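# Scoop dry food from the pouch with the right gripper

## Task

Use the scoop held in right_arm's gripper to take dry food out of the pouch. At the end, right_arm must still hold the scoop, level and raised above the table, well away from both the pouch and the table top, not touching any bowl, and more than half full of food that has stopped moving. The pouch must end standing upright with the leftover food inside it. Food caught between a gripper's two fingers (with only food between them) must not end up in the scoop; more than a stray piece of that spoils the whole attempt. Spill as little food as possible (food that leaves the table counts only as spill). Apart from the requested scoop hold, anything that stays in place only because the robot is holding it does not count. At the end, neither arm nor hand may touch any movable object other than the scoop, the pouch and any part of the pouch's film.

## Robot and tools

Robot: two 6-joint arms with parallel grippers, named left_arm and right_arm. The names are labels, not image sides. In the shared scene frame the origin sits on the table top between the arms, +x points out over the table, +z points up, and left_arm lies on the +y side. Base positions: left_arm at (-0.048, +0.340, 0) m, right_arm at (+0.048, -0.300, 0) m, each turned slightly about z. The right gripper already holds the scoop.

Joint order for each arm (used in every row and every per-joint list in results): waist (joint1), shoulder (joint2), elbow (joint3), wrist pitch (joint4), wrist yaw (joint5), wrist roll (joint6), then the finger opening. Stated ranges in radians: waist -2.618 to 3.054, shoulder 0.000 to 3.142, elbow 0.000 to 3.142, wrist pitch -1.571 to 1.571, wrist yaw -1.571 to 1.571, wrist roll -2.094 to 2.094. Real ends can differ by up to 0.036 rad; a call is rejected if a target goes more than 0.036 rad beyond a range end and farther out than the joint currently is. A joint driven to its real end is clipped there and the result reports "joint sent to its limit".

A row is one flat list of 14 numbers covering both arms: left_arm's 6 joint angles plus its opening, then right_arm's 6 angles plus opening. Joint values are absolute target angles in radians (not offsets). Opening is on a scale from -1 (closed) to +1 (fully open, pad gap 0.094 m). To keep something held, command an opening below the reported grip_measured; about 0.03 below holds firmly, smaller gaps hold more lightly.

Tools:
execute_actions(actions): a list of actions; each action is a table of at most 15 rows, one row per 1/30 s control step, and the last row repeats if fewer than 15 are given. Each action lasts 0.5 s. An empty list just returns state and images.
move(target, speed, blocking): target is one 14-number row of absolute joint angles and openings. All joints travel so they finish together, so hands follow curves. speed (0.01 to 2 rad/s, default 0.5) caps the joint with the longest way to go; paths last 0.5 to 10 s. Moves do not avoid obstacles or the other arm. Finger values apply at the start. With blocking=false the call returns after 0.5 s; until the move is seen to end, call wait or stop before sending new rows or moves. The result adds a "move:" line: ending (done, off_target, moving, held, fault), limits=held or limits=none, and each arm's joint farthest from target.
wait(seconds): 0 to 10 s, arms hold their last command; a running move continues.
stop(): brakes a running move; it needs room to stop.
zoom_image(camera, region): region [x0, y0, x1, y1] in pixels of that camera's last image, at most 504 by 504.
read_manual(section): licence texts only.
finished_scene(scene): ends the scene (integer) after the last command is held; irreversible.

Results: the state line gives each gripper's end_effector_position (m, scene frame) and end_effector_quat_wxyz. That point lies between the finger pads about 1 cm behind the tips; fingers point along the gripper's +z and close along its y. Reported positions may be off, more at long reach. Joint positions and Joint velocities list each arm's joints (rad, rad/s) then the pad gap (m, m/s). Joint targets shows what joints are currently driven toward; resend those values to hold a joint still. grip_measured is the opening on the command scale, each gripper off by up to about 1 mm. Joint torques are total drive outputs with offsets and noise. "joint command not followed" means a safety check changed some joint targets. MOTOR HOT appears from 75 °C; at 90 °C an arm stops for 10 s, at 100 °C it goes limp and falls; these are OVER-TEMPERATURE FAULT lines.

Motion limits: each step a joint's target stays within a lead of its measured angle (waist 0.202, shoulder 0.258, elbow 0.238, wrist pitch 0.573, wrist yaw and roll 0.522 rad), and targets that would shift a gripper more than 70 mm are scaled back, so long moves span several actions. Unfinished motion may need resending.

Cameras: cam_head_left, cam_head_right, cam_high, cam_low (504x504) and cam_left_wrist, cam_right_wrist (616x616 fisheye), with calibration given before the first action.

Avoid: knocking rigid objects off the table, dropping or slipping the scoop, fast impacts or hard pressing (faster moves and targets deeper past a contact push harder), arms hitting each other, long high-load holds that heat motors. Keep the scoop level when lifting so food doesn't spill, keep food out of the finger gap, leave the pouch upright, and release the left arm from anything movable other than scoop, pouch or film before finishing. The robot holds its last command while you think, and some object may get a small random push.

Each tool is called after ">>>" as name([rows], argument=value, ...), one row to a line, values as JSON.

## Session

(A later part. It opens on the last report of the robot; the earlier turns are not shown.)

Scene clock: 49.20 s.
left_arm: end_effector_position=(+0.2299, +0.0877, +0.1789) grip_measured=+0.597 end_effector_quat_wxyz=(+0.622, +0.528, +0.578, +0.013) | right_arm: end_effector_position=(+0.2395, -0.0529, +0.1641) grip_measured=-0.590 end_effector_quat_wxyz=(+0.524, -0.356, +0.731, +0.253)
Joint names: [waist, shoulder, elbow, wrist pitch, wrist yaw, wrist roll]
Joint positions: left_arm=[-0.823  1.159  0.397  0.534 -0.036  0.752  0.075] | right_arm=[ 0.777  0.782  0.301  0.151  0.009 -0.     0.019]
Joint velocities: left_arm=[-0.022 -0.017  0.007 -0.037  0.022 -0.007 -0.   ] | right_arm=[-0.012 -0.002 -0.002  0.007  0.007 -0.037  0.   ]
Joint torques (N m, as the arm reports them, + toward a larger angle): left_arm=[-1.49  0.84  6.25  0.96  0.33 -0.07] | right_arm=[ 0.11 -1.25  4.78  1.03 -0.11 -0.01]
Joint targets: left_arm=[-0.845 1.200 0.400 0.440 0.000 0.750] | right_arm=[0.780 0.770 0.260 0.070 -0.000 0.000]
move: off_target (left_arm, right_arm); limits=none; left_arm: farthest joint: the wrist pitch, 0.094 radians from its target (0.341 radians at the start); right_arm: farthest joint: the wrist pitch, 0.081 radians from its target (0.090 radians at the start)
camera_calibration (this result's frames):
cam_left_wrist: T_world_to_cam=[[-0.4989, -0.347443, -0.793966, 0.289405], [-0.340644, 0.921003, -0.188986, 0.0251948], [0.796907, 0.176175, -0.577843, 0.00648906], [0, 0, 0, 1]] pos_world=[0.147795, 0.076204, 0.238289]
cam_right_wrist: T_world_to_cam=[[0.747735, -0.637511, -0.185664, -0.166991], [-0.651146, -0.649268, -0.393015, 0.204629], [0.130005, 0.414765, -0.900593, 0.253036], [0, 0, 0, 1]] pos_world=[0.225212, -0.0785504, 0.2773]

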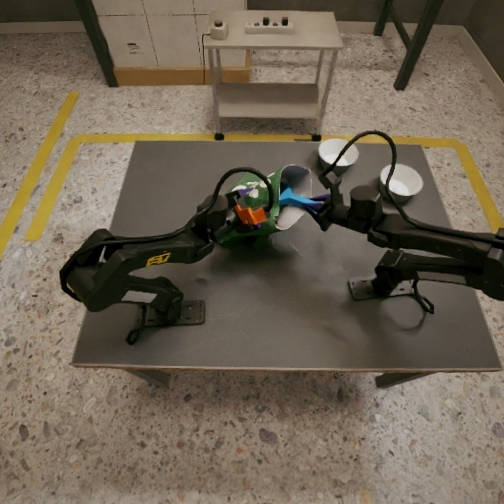

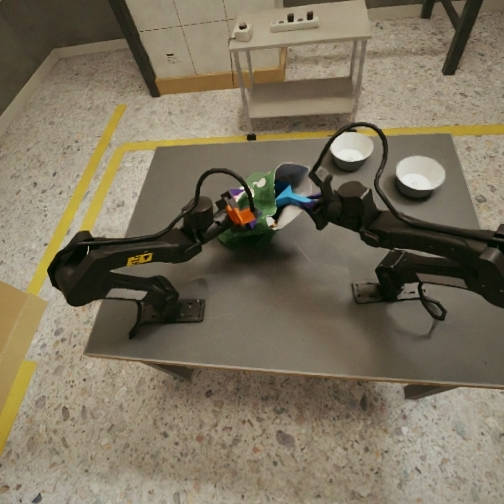

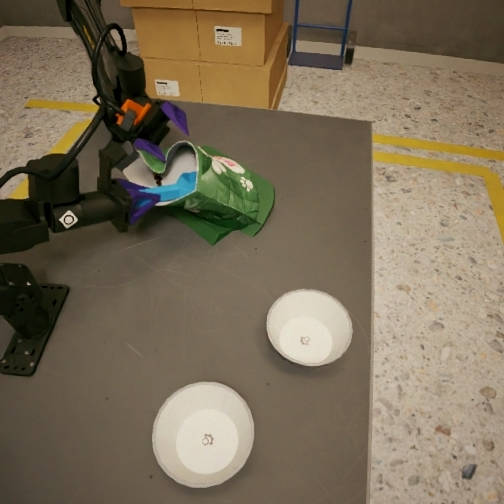

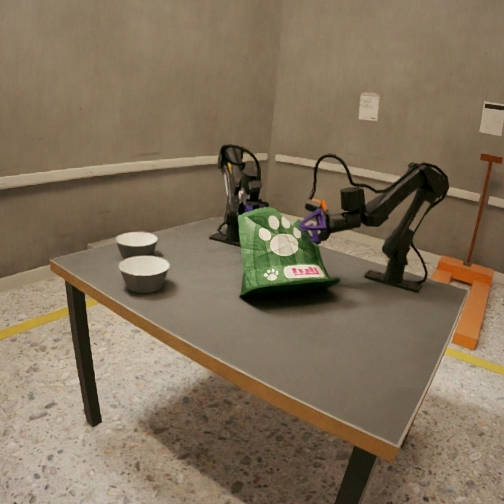

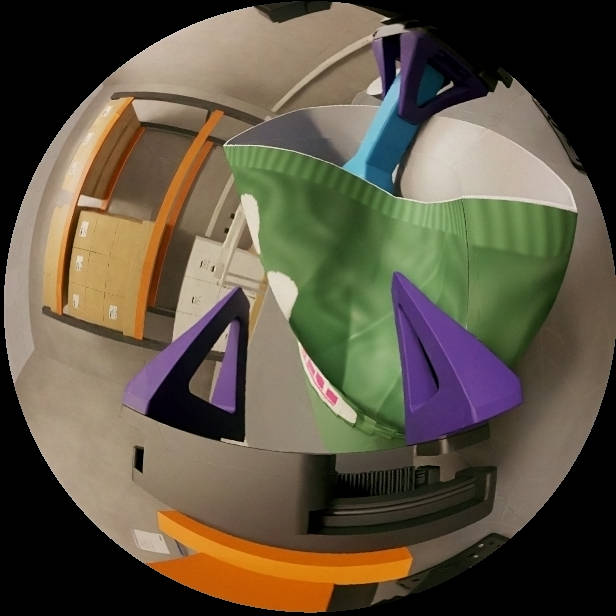

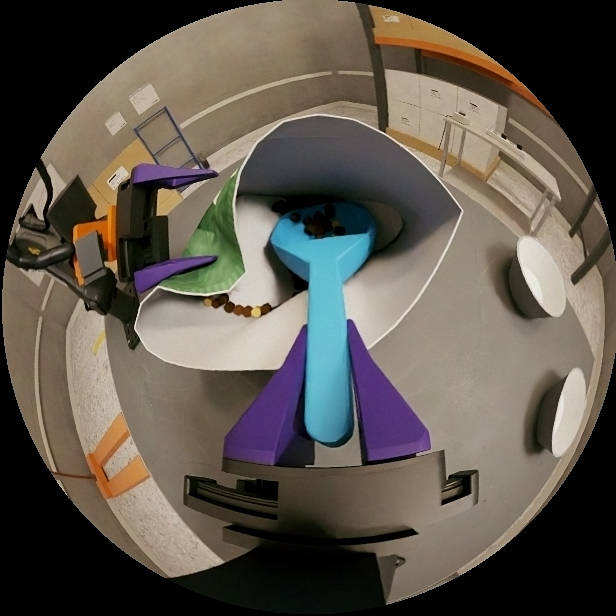

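>>> move(target=[-0.85,0.2,0.25,-0.25,0,0.75,0.8,0.78,0.77,0.26,0.07,0,0,-0.64])

>>> move(target=[-0.92,0.25,0.25,-0.45,0,0.75,0.8,0.78,0.77,0.26,0.07,0,0,-0.64])

>>> move(target=[-0.92,0.9,0.32,0.18,0,0.75,0.8,0.78,0.77,0.26,0.07,0,0,-0.64], speed=0.3)

Scene clock: 52.23 s.
left_arm: end_effector_position=(+0.1316, +0.1680, +0.1966) grip_measured=+0.797 end_effector_quat_wxyz=(+0.633, +0.534, +0.561, -0.003) | right_arm: end_effector_position=(+0.2400, -0.0533, +0.1643) grip_measured=-0.590 end_effector_quat_wxyz=(+0.525, -0.355, +0.732, +0.252)
Joint names: [waist, shoulder, elbow, wrist pitch, wrist yaw, wrist roll]
Joint positions: left_arm=[-0.84   0.22   0.26  -0.24  -0.008  0.753  0.084] | right_arm=[ 0.777  0.782  0.301  0.152  0.013 -0.     0.019]
Joint velocities: left_arm=[ 0.012  0.002 -0.022 -0.022 -0.007 -0.007  0.001] | right_arm=[ 0.007 -0.022 -0.002  0.022  0.066 -0.022 -0.001]
Joint torques (N m, as the arm reports them, + toward a larger angle): left_arm=[-0.7   1.12  5.66  1.63  0.06 -0.06] | right_arm=[ 0.1  -1.2   4.8   1.02 -0.16 -0.02]
Joint targets: left_arm=[-0.850 0.200 0.250 -0.250 -0.000 0.750] | right_arm=[0.780 0.770 0.260 0.070 -0.000 -0.000]
move: off_target (right_arm); limits=none; left_arm: farthest joint: the shoulder, 0.020 radians from its target (0.959 radians at the start); right_arm: farthest joint: the wrist pitch, 0.082 radians from its target (0.077 radians at the start)
camera_calibration (this result's frames):
cam_left_wrist: T_world_to_cam=[[-0.501134, -0.342698, -0.794621, 0.281972], [-0.296281, 0.930695, -0.214531, -0.0814203], [0.813069, 0.127922, -0.567939, 0.0849862], [0, 0, 0, 1]] pos_world=[0.0480831, 0.161537, 0.254861]
cam_right_wrist: T_world_to_cam=[[0.745696, -0.640235, -0.184492, -0.16747], [-0.652918, -0.646973, -0.393858, 0.205517], [0.1328, 0.414157, -0.900466, 0.252555], [0, 0, 0, 1]] pos_world=[0.225528, -0.078854, 0.277465]

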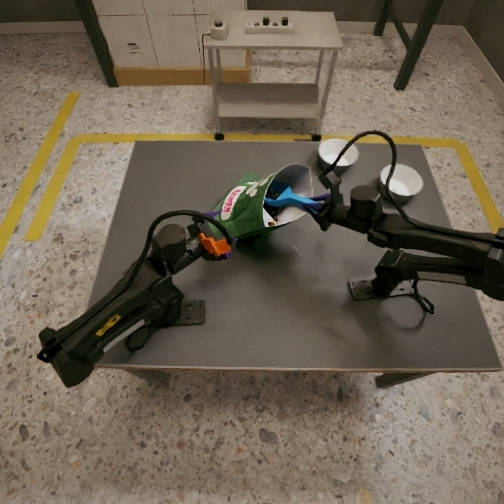

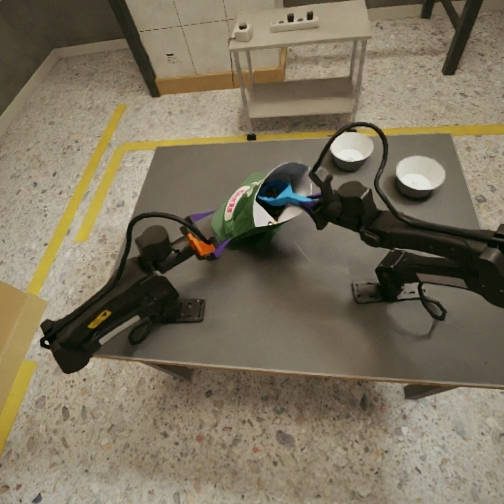

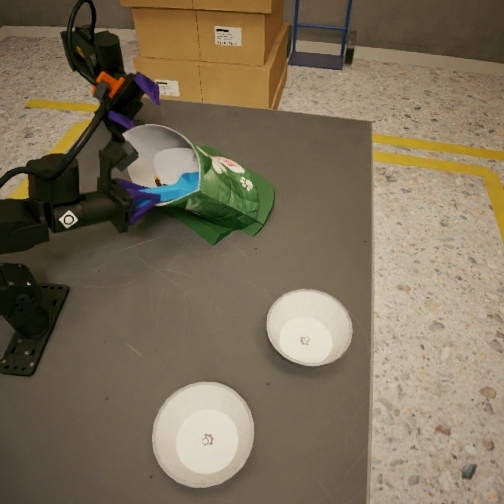

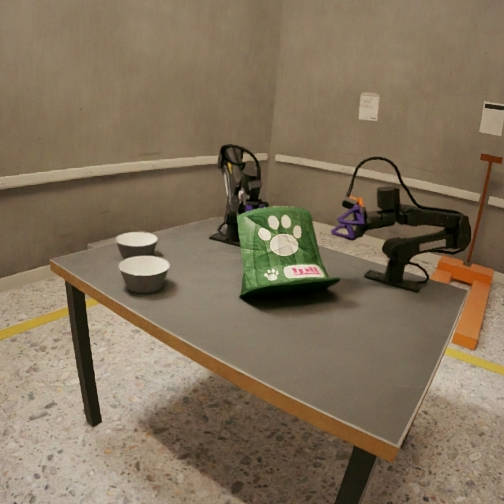

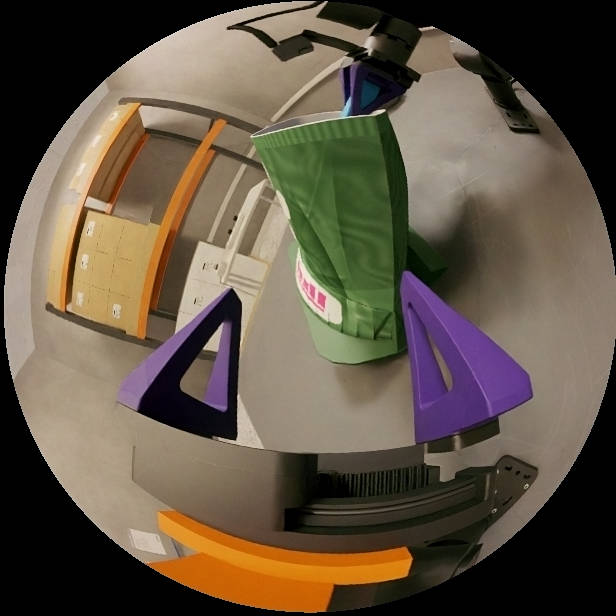

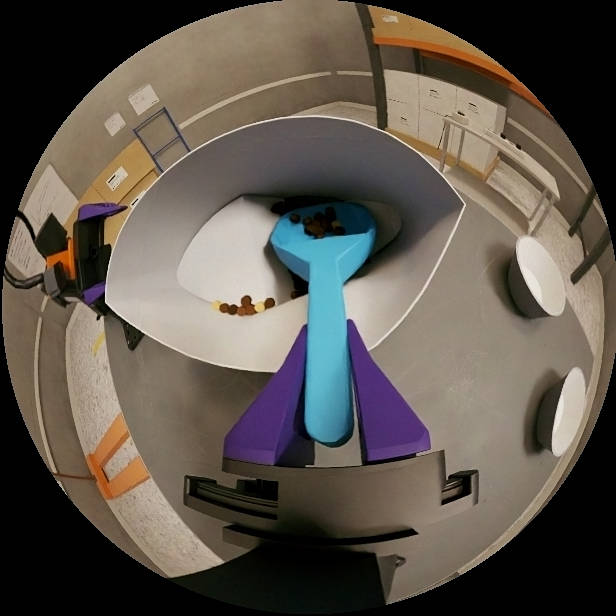

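Scene clock: 53.37 s.
left_arm: end_effector_position=(+0.1096, +0.1664, +0.1450) grip_measured=+0.797 end_effector_quat_wxyz=(+0.544, +0.600, +0.587, -0.021) | right_arm: end_effector_position=(+0.2404, -0.0529, +0.1659) grip_measured=-0.590 end_effector_quat_wxyz=(+0.527, -0.355, +0.730, +0.253)
Joint names: [waist, shoulder, elbow, wrist pitch, wrist yaw, wrist roll]
Joint positions: left_arm=[-0.91   0.241  0.26  -0.44  -0.008  0.754  0.084] | right_arm=[ 0.777  0.782  0.301  0.158  0.013 -0.     0.019]
Joint velocities: left_arm=[-0.002 -0.002 -0.007  0.007 -0.081  0.022 -0.001] | right_arm=[ 0.002 -0.002  0.007 -0.037 -0.022  0.022  0.   ]
Joint torques (N m, as the arm reports them, + toward a larger angle): left_arm=[-0.6   3.04  5.55  1.59  0.05 -0.09] | right_arm=[ 0.02 -1.18  4.78  0.96 -0.16 -0.01]
Joint targets: left_arm=[-0.920 0.250 0.250 -0.450 -0.000 0.750] | right_arm=[0.780 0.770 0.260 0.070 -0.000 -0.000]
move: off_target (right_arm); limits=none; left_arm: farthest joint: the waist, 0.010 radians from its target (0.080 radians at the start); right_arm: farthest joint: the wrist pitch, 0.088 radians from its target (0.082 radians at the start)
camera_calibration (this result's frames):
cam_left_wrist: T_world_to_cam=[[-0.636929, -0.178706, -0.749924, 0.210524], [-0.246922, 0.968804, -0.021147, -0.137226], [0.730309, 0.171704, -0.661186, 0.0890061], [0, 0, 0, 1]] pos_world=[0.0352027, 0.155284, 0.213825]
cam_right_wrist: T_world_to_cam=[[0.746427, -0.639287, -0.18482, -0.167233], [-0.651346, -0.644936, -0.399758, 0.207297], [0.136363, 0.418772, -0.897794, 0.252664], [0, 0, 0, 1]] pos_world=[0.225396, -0.0790252, 0.278801]

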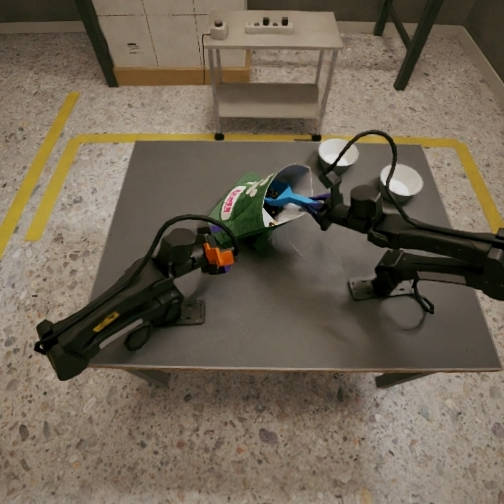

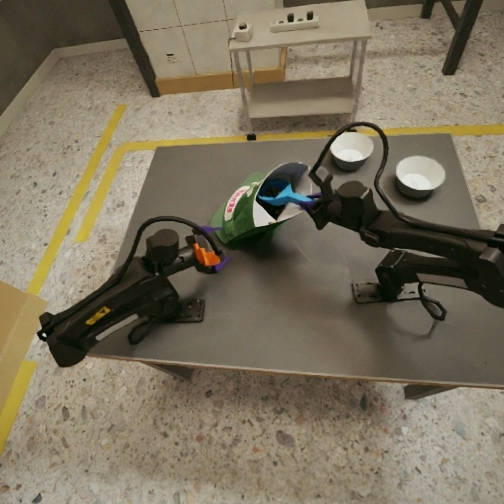

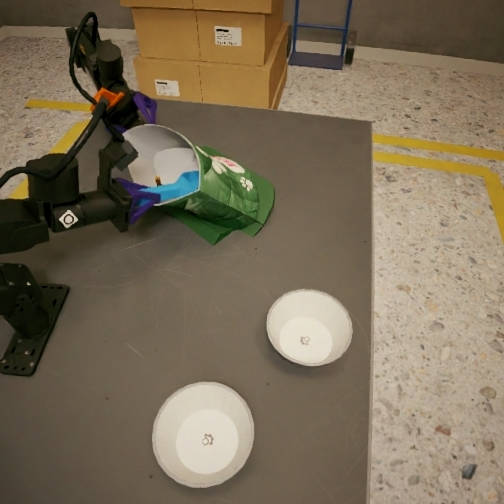

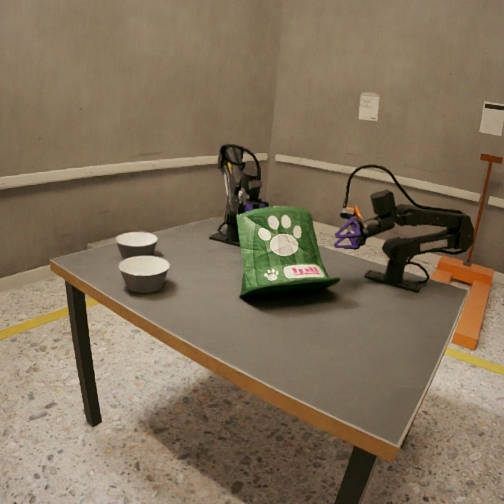

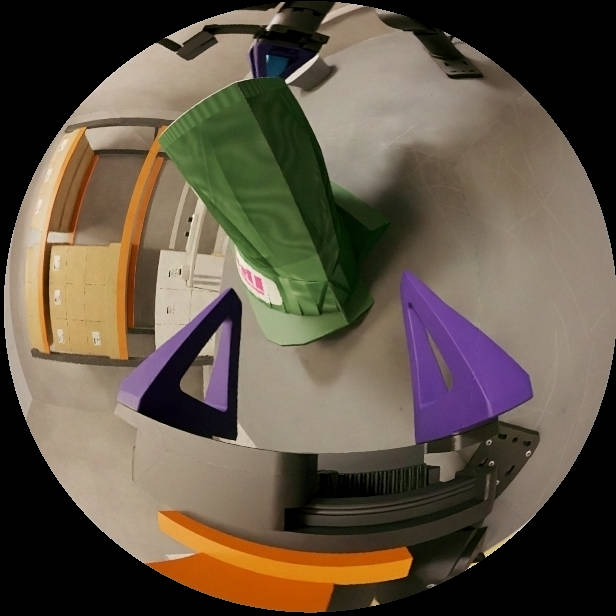

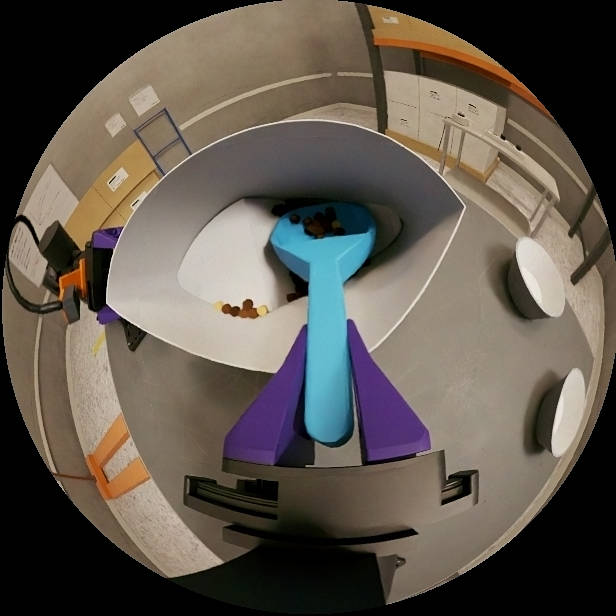

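Scene clock: 55.93 s.
left_arm: end_effector_position=(+0.1609, +0.1097, +0.1242) grip_measured=+0.797 end_effector_quat_wxyz=(+0.527, +0.607, +0.595, -0.019) | right_arm: end_effector_position=(+0.2411, -0.0535, +0.1656) grip_measured=-0.590 end_effector_quat_wxyz=(+0.527, -0.353, +0.731, +0.251)
Joint names: [waist, shoulder, elbow, wrist pitch, wrist yaw, wrist roll]
Joint positions: left_arm=[-0.91   0.878  0.285  0.133 -0.012  0.754  0.084] | right_arm=[ 0.777  0.782  0.301  0.157  0.018 -0.     0.019]
Joint velocities: left_arm=[ 0.002 -0.017 -0.012 -0.022  0.007 -0.095  0.001] | right_arm=[-0.002  0.012 -0.002  0.037 -0.022  0.007 -0.001]
Joint torques (N m, as the arm reports them, + toward a larger angle): left_arm=[-0.62  1.27  8.64  1.99  0.07 -0.12] | right_arm=[ 0.17 -1.21  4.8   0.97 -0.2  -0.01]
Joint targets: left_arm=[-0.920 0.900 0.320 0.180 0.000 0.750] | right_arm=[0.780 0.770 0.260 0.070 0.000 0.000]
move: off_target (left_arm, right_arm); limits=none; left_arm: farthest joint: the wrist pitch, 0.047 radians from its target (0.620 radians at the start); right_arm: farthest joint: the wrist pitch, 0.087 radians from its target (0.088 radians at the start)
camera_calibration (this result's frames):
cam_left_wrist: T_world_to_cam=[[-0.655283, -0.157355, -0.738812, 0.216683], [-0.250177, 0.968073, 0.0157082, -0.0740626], [0.712752, 0.195127, -0.673728, 0.0493218], [0, 0, 0, 1]] pos_world=[0.0883059, 0.0961702, 0.194481]
cam_right_wrist: T_world_to_cam=[[0.743297, -0.643416, -0.183097, -0.167974], [-0.654349, -0.642404, -0.398928, 0.207934], [0.139055, 0.416332, -0.898517, 0.25195], [0, 0, 0, 1]] pos_world=[0.225881, -0.0793939, 0.278577]

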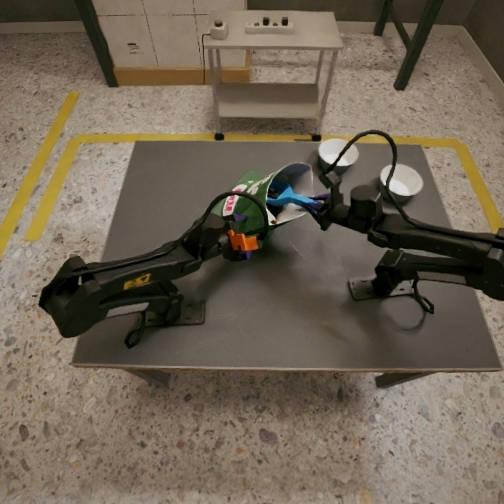

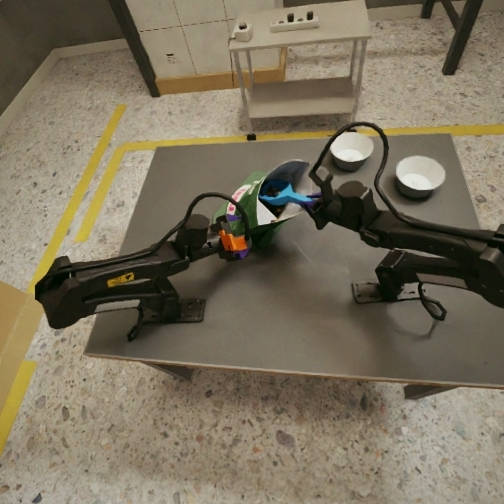

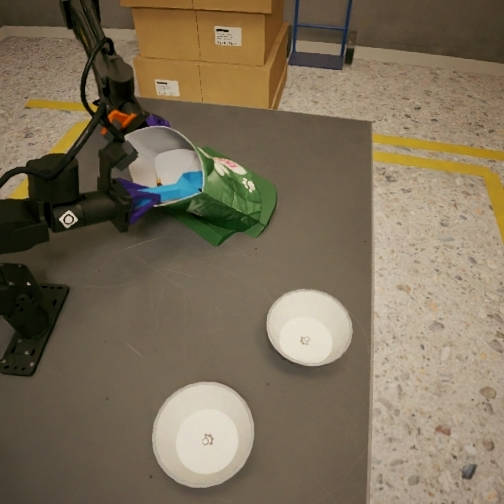

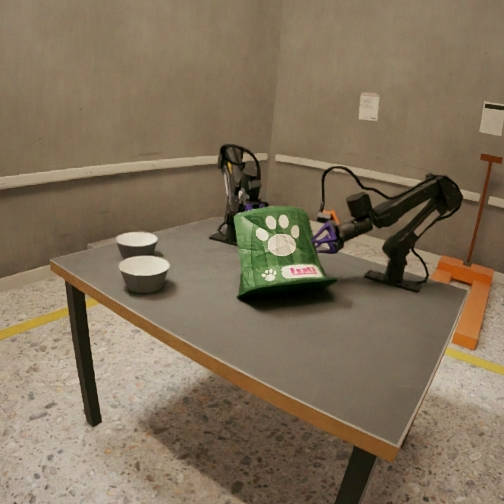

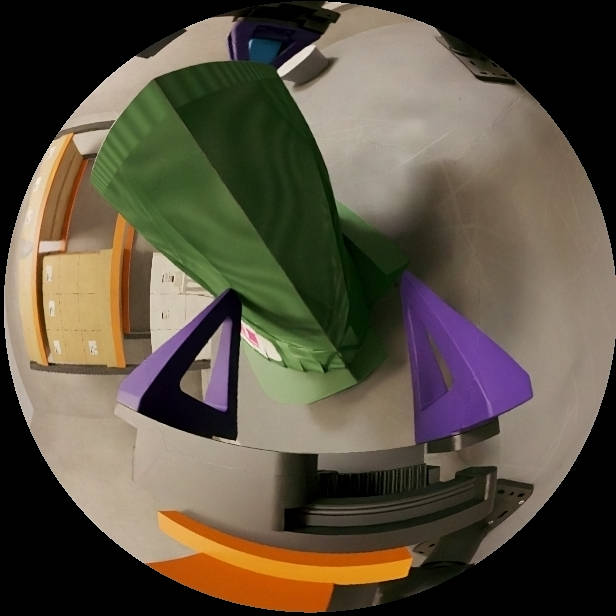

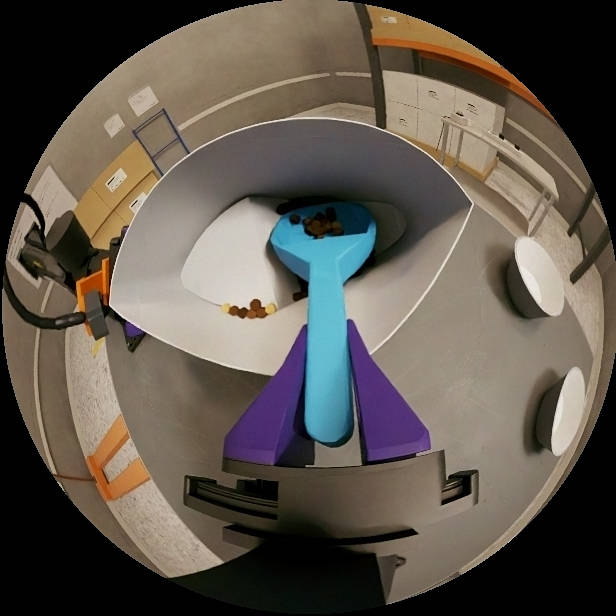

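Raise, advance, reduce roll, close.

>>> move(target=[-0.92,0.9,0.34,0.3,0,0.5,0.8,0.78,0.77,0.26,0.07,0,0,-0.64], speed=0.3)

>>> move(target=[-0.92,1.1,0.42,0.42,0,0.5,0.8,0.78,0.77,0.26,0.07,0,0,-0.64], speed=0.2)

>>> move(target=[-0.92,1.1,0.42,0.42,0,0.5,-1,0.78,0.77,0.26,0.07,0,0,-0.64])

Scene clock: 57.93 s.
left_arm: end_effector_position=(+0.1723, +0.0961, +0.1637) grip_measured=+0.797 end_effector_quat_wxyz=(+0.583, +0.505, +0.630, -0.094) | right_arm: end_effector_position=(+0.2411, -0.0536, +0.1655) grip_measured=-0.590 end_effector_quat_wxyz=(+0.527, -0.353, +0.731, +0.251)
Joint names: [waist, shoulder, elbow, wrist pitch, wrist yaw, wrist roll]
Joint positions: left_arm=[-0.91   0.891  0.308  0.275 -0.009  0.513  0.084] | right_arm=[ 0.777  0.782  0.301  0.157  0.019 -0.     0.019]
Joint velocities: left_arm=[-0.017 -0.017  0.002 -0.11   0.066  0.022  0.001] | right_arm=[ 0.002  0.012  0.007 -0.051  0.007  0.051 -0.001]
Joint torques (N m, as the arm reports them, + toward a larger angle): left_arm=[-0.69  0.22  8.56  1.88  0.09 -0.1 ] | right_arm=[ 0.1  -1.18  4.8   0.97 -0.19  0.  ]
Joint targets: left_arm=[-0.920 0.900 0.340 0.300 -0.000 0.500] | right_arm=[0.780 0.770 0.260 0.070 -0.000 0.000]
move: off_target (left_arm, right_arm); limits=none; left_arm: farthest joint: the elbow, 0.032 radians from its target (0.055 radians at the start); right_arm: farthest joint: the wrist pitch, 0.087 radians from its target (0.087 radians at the start)
camera_calibration (this result's frames):
cam_left_wrist: T_world_to_cam=[[-0.676075, -0.39759, -0.620359, 0.258486], [-0.340242, 0.915245, -0.215783, -0.000185006], [0.653574, 0.0651871, -0.75405, 0.106361], [0, 0, 0, 1]] pos_world=[0.105178, 0.0960072, 0.240516]
cam_right_wrist: T_world_to_cam=[[0.743039, -0.643754, -0.182957, -0.168038], [-0.654636, -0.642318, -0.398597, 0.207897], [0.139082, 0.415943, -0.898692, 0.251894], [0, 0, 0, 1]] pos_world=[0.225922, -0.0794124, 0.278499]

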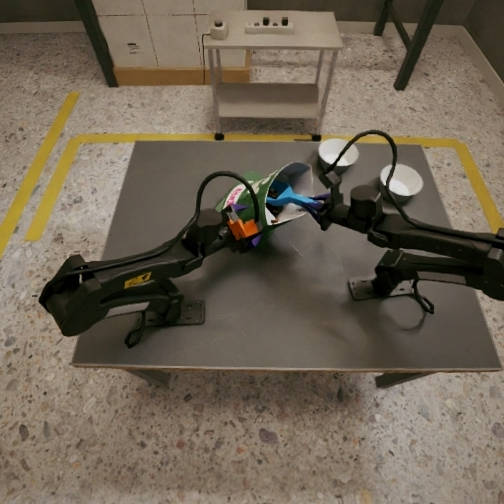

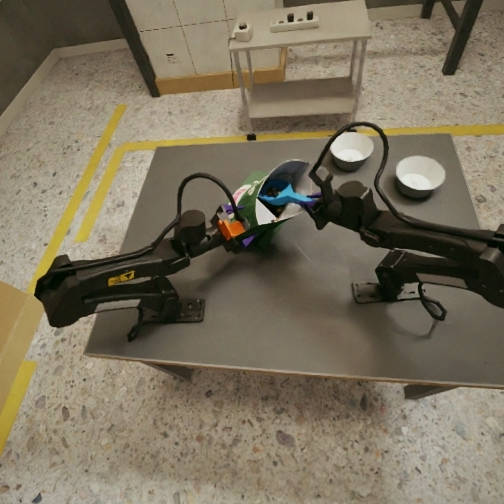

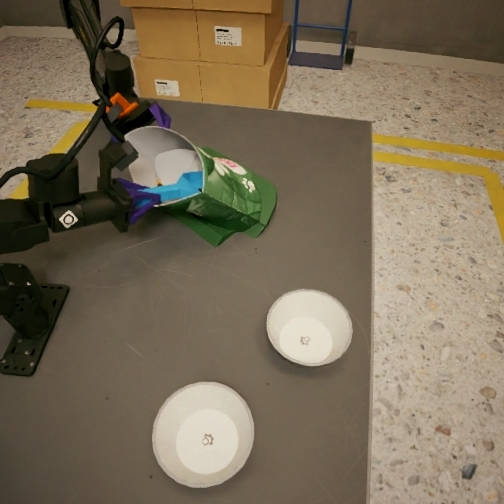

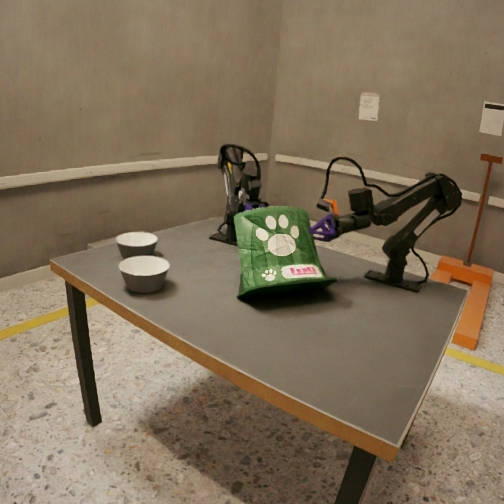

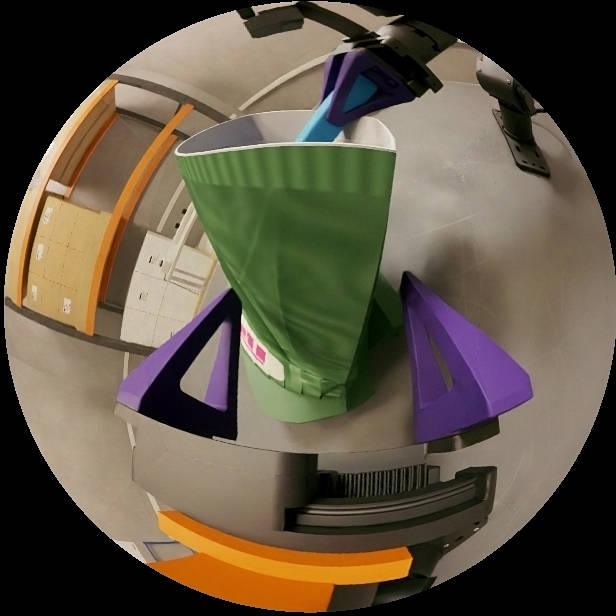

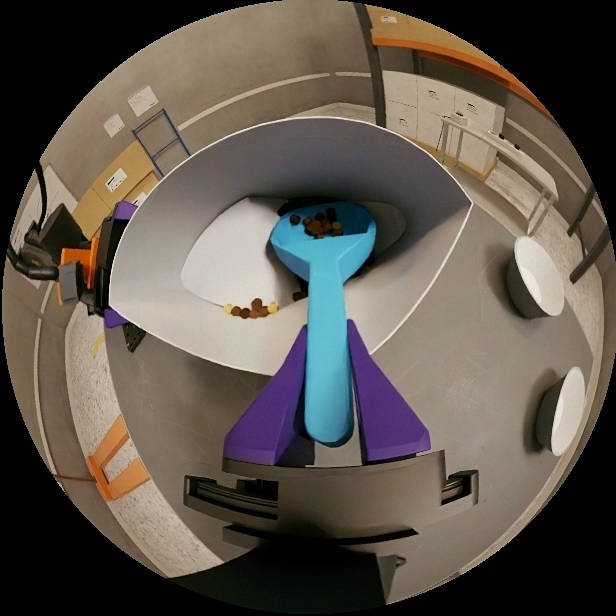

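Scene clock: 59.33 s.
left_arm: end_effector_position=(+0.1947, +0.0752, +0.1613) grip_measured=+0.797 end_effector_quat_wxyz=(+0.579, +0.503, +0.636, -0.087) | right_arm: end_effector_position=(+0.2412, -0.0536, +0.1658) grip_measured=-0.590 end_effector_quat_wxyz=(+0.528, -0.353, +0.731, +0.251)
Joint names: [waist, shoulder, elbow, wrist pitch, wrist yaw, wrist roll]
Joint positions: left_arm=[-0.91   1.089  0.385  0.383 -0.025  0.511  0.084] | right_arm=[ 0.777  0.782  0.301  0.158  0.019 -0.     0.019]
Joint velocities: left_arm=[ 0.012 -0.027 -0.007 -0.037 -0.007 -0.037 -0.001] | right_arm=[ 0.007 -0.002 -0.012  0.022 -0.007 -0.007 -0.   ]
Joint torques (N m, as the arm reports them, + toward a larger angle): left_arm=[-0.66 -0.71  8.64  1.98  0.2  -0.14] | right_arm=[ 0.08 -1.18  4.78  0.96 -0.21 -0.02]
Joint targets: left_arm=[-0.920 1.100 0.420 0.420 -0.000 0.500] | right_arm=[0.780 0.770 0.260 0.070 0.000 -0.000]
move: off_target (left_arm, right_arm); limits=none; left_arm: farthest joint: the wrist pitch, 0.037 radians from its target (0.145 radians at the start); right_arm: farthest joint: the wrist pitch, 0.088 radians from its target (0.087 radians at the start)
camera_calibration (this result's frames):
cam_left_wrist: T_world_to_cam=[[-0.673474, -0.401149, -0.620897, 0.263677], [-0.355958, 0.912139, -0.203214, 0.0273613], [0.647863, 0.0841544, -0.757094, 0.0914159], [0, 0, 0, 1]] pos_world=[0.128094, 0.0731232, 0.238487]
cam_right_wrist: T_world_to_cam=[[0.742952, -0.643871, -0.182902, -0.168044], [-0.654551, -0.641749, -0.399651, 0.20828], [0.139947, 0.41664, -0.898235, 0.251863], [0, 0, 0, 1]] pos_world=[0.225931, -0.0794716, 0.278736]

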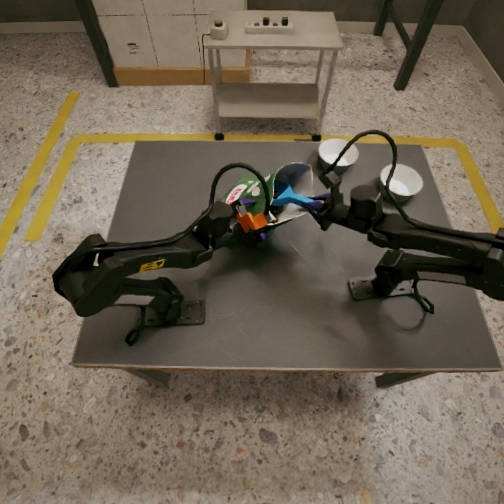

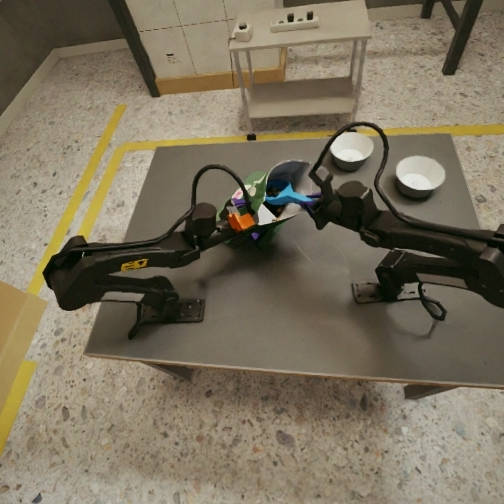

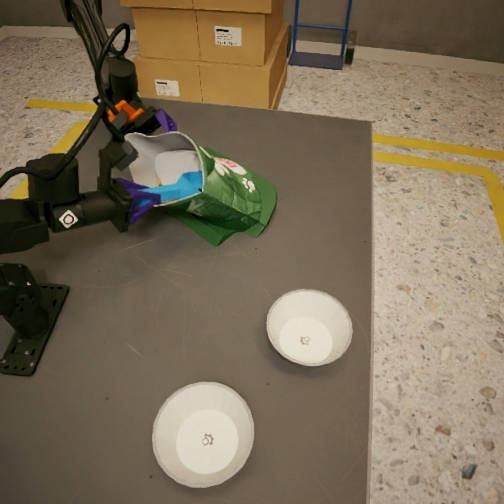

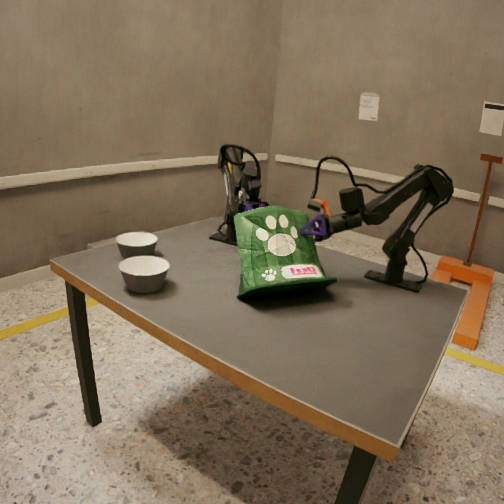

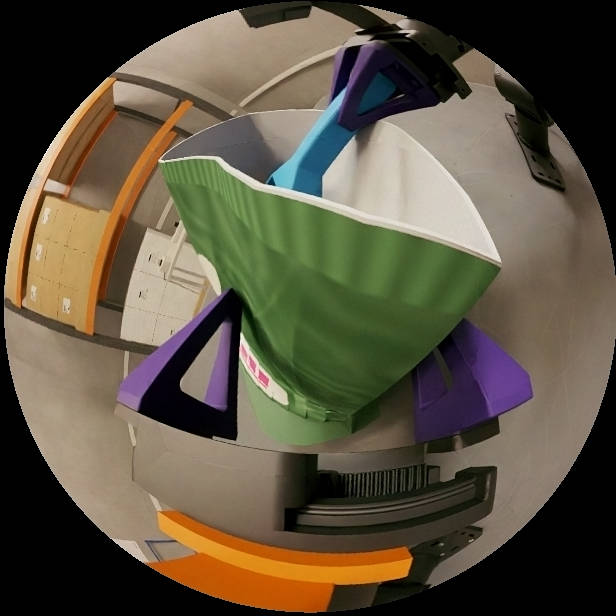

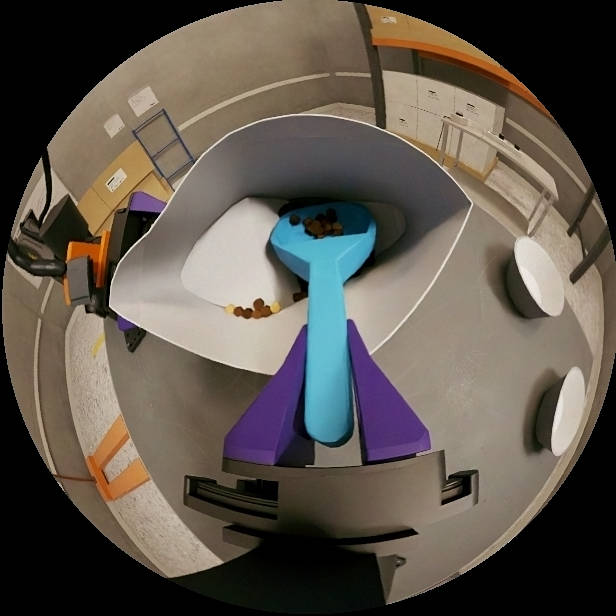

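Scene clock: 60.07 s.
left_arm: end_effector_position=(+0.1879, +0.0708, +0.1531) grip_measured=-0.721 end_effector_quat_wxyz=(+0.564, +0.519, +0.635, -0.098) | right_arm: end_effector_position=(+0.2409, -0.0523, +0.1680) grip_measured=-0.590 end_effector_quat_wxyz=(+0.530, -0.353, +0.727, +0.254)
Joint names: [waist, shoulder, elbow, wrist pitch, wrist yaw, wrist roll]
Joint positions: left_arm=[-0.918  1.099  0.385  0.363  0.004  0.516  0.013] | right_arm=[ 0.777  0.782  0.301  0.168  0.013 -0.     0.019]
Joint velocities: left_arm=[-0.017 -0.017  0.017 -0.051 -0.022  0.022  0.   ] | right_arm=[ 0.012 -0.017  0.007  0.007  0.066 -0.037  0.   ]
Joint torques (N m, as the arm reports them, + toward a larger angle): left_arm=[-0.18 -1.26  8.51  2.15 -0.01 -0.19] | right_arm=[ 0.07 -1.21  4.76  0.85 -0.16 -0.03]
Joint targets: left_arm=[-0.920 1.100 0.420 0.420 0.000 0.500] | right_arm=[0.780 0.770 0.260 0.070 0.000 -0.000]
move: off_target (left_arm, right_arm); limits=none; left_arm: farthest joint: the wrist pitch, 0.057 radians from its target (0.037 radians at the start); right_arm: farthest joint: the wrist pitch, 0.098 radians from its target (0.088 radians at the start)
camera_calibration (this result's frames):
cam_left_wrist: T_world_to_cam=[[-0.702352, -0.363533, -0.612001, 0.253611], [-0.326423, 0.928517, -0.176932, 0.0165258], [0.632574, 0.075503, -0.770811, 0.0955932], [0, 0, 0, 1]] pos_world=[0.123049, 0.069634, 0.231819]
cam_right_wrist: T_world_to_cam=[[0.747248, -0.63823, -0.185155, -0.166951], [-0.649281, -0.641802, -0.408074, 0.209881], [0.141612, 0.42515, -0.893976, 0.252748], [0, 0, 0, 1]] pos_world=[0.225233, -0.0793071, 0.280685]

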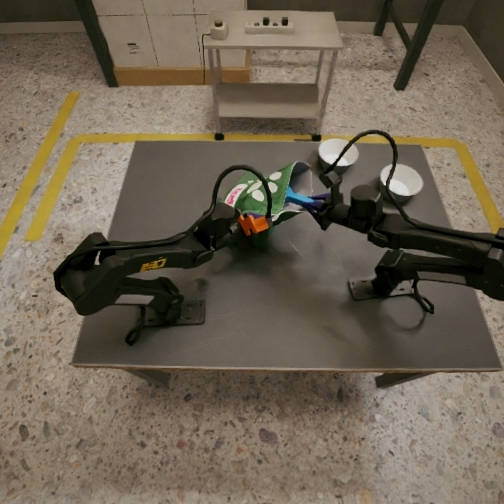

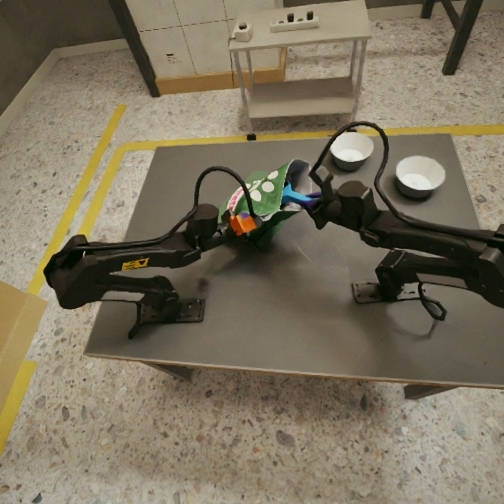

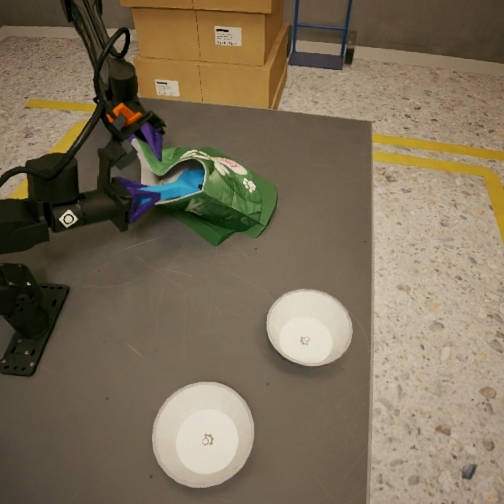

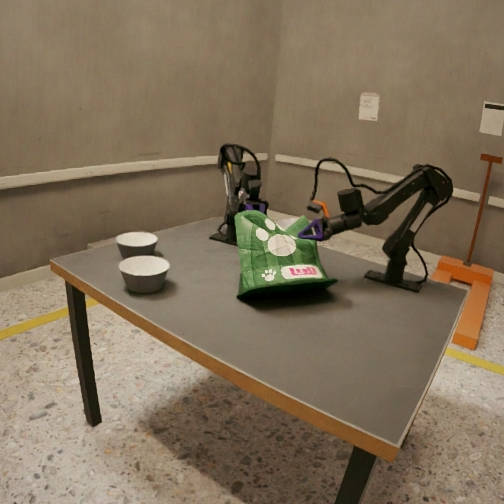

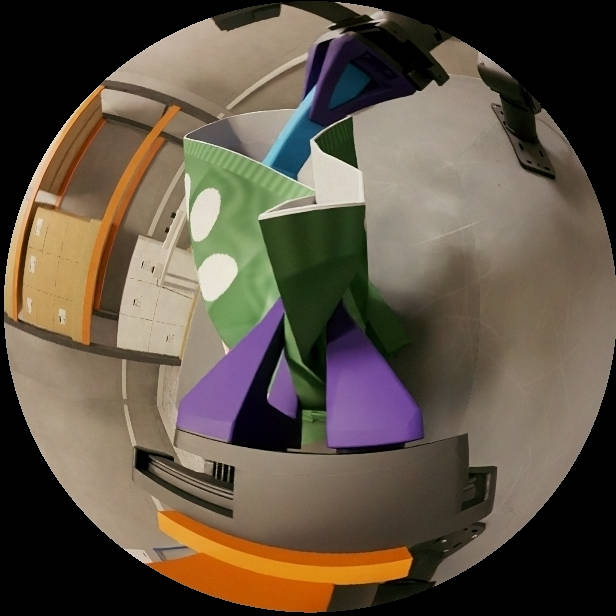

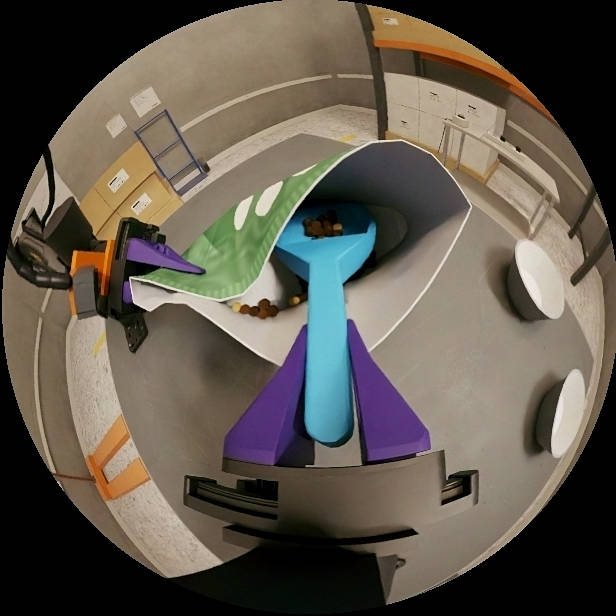

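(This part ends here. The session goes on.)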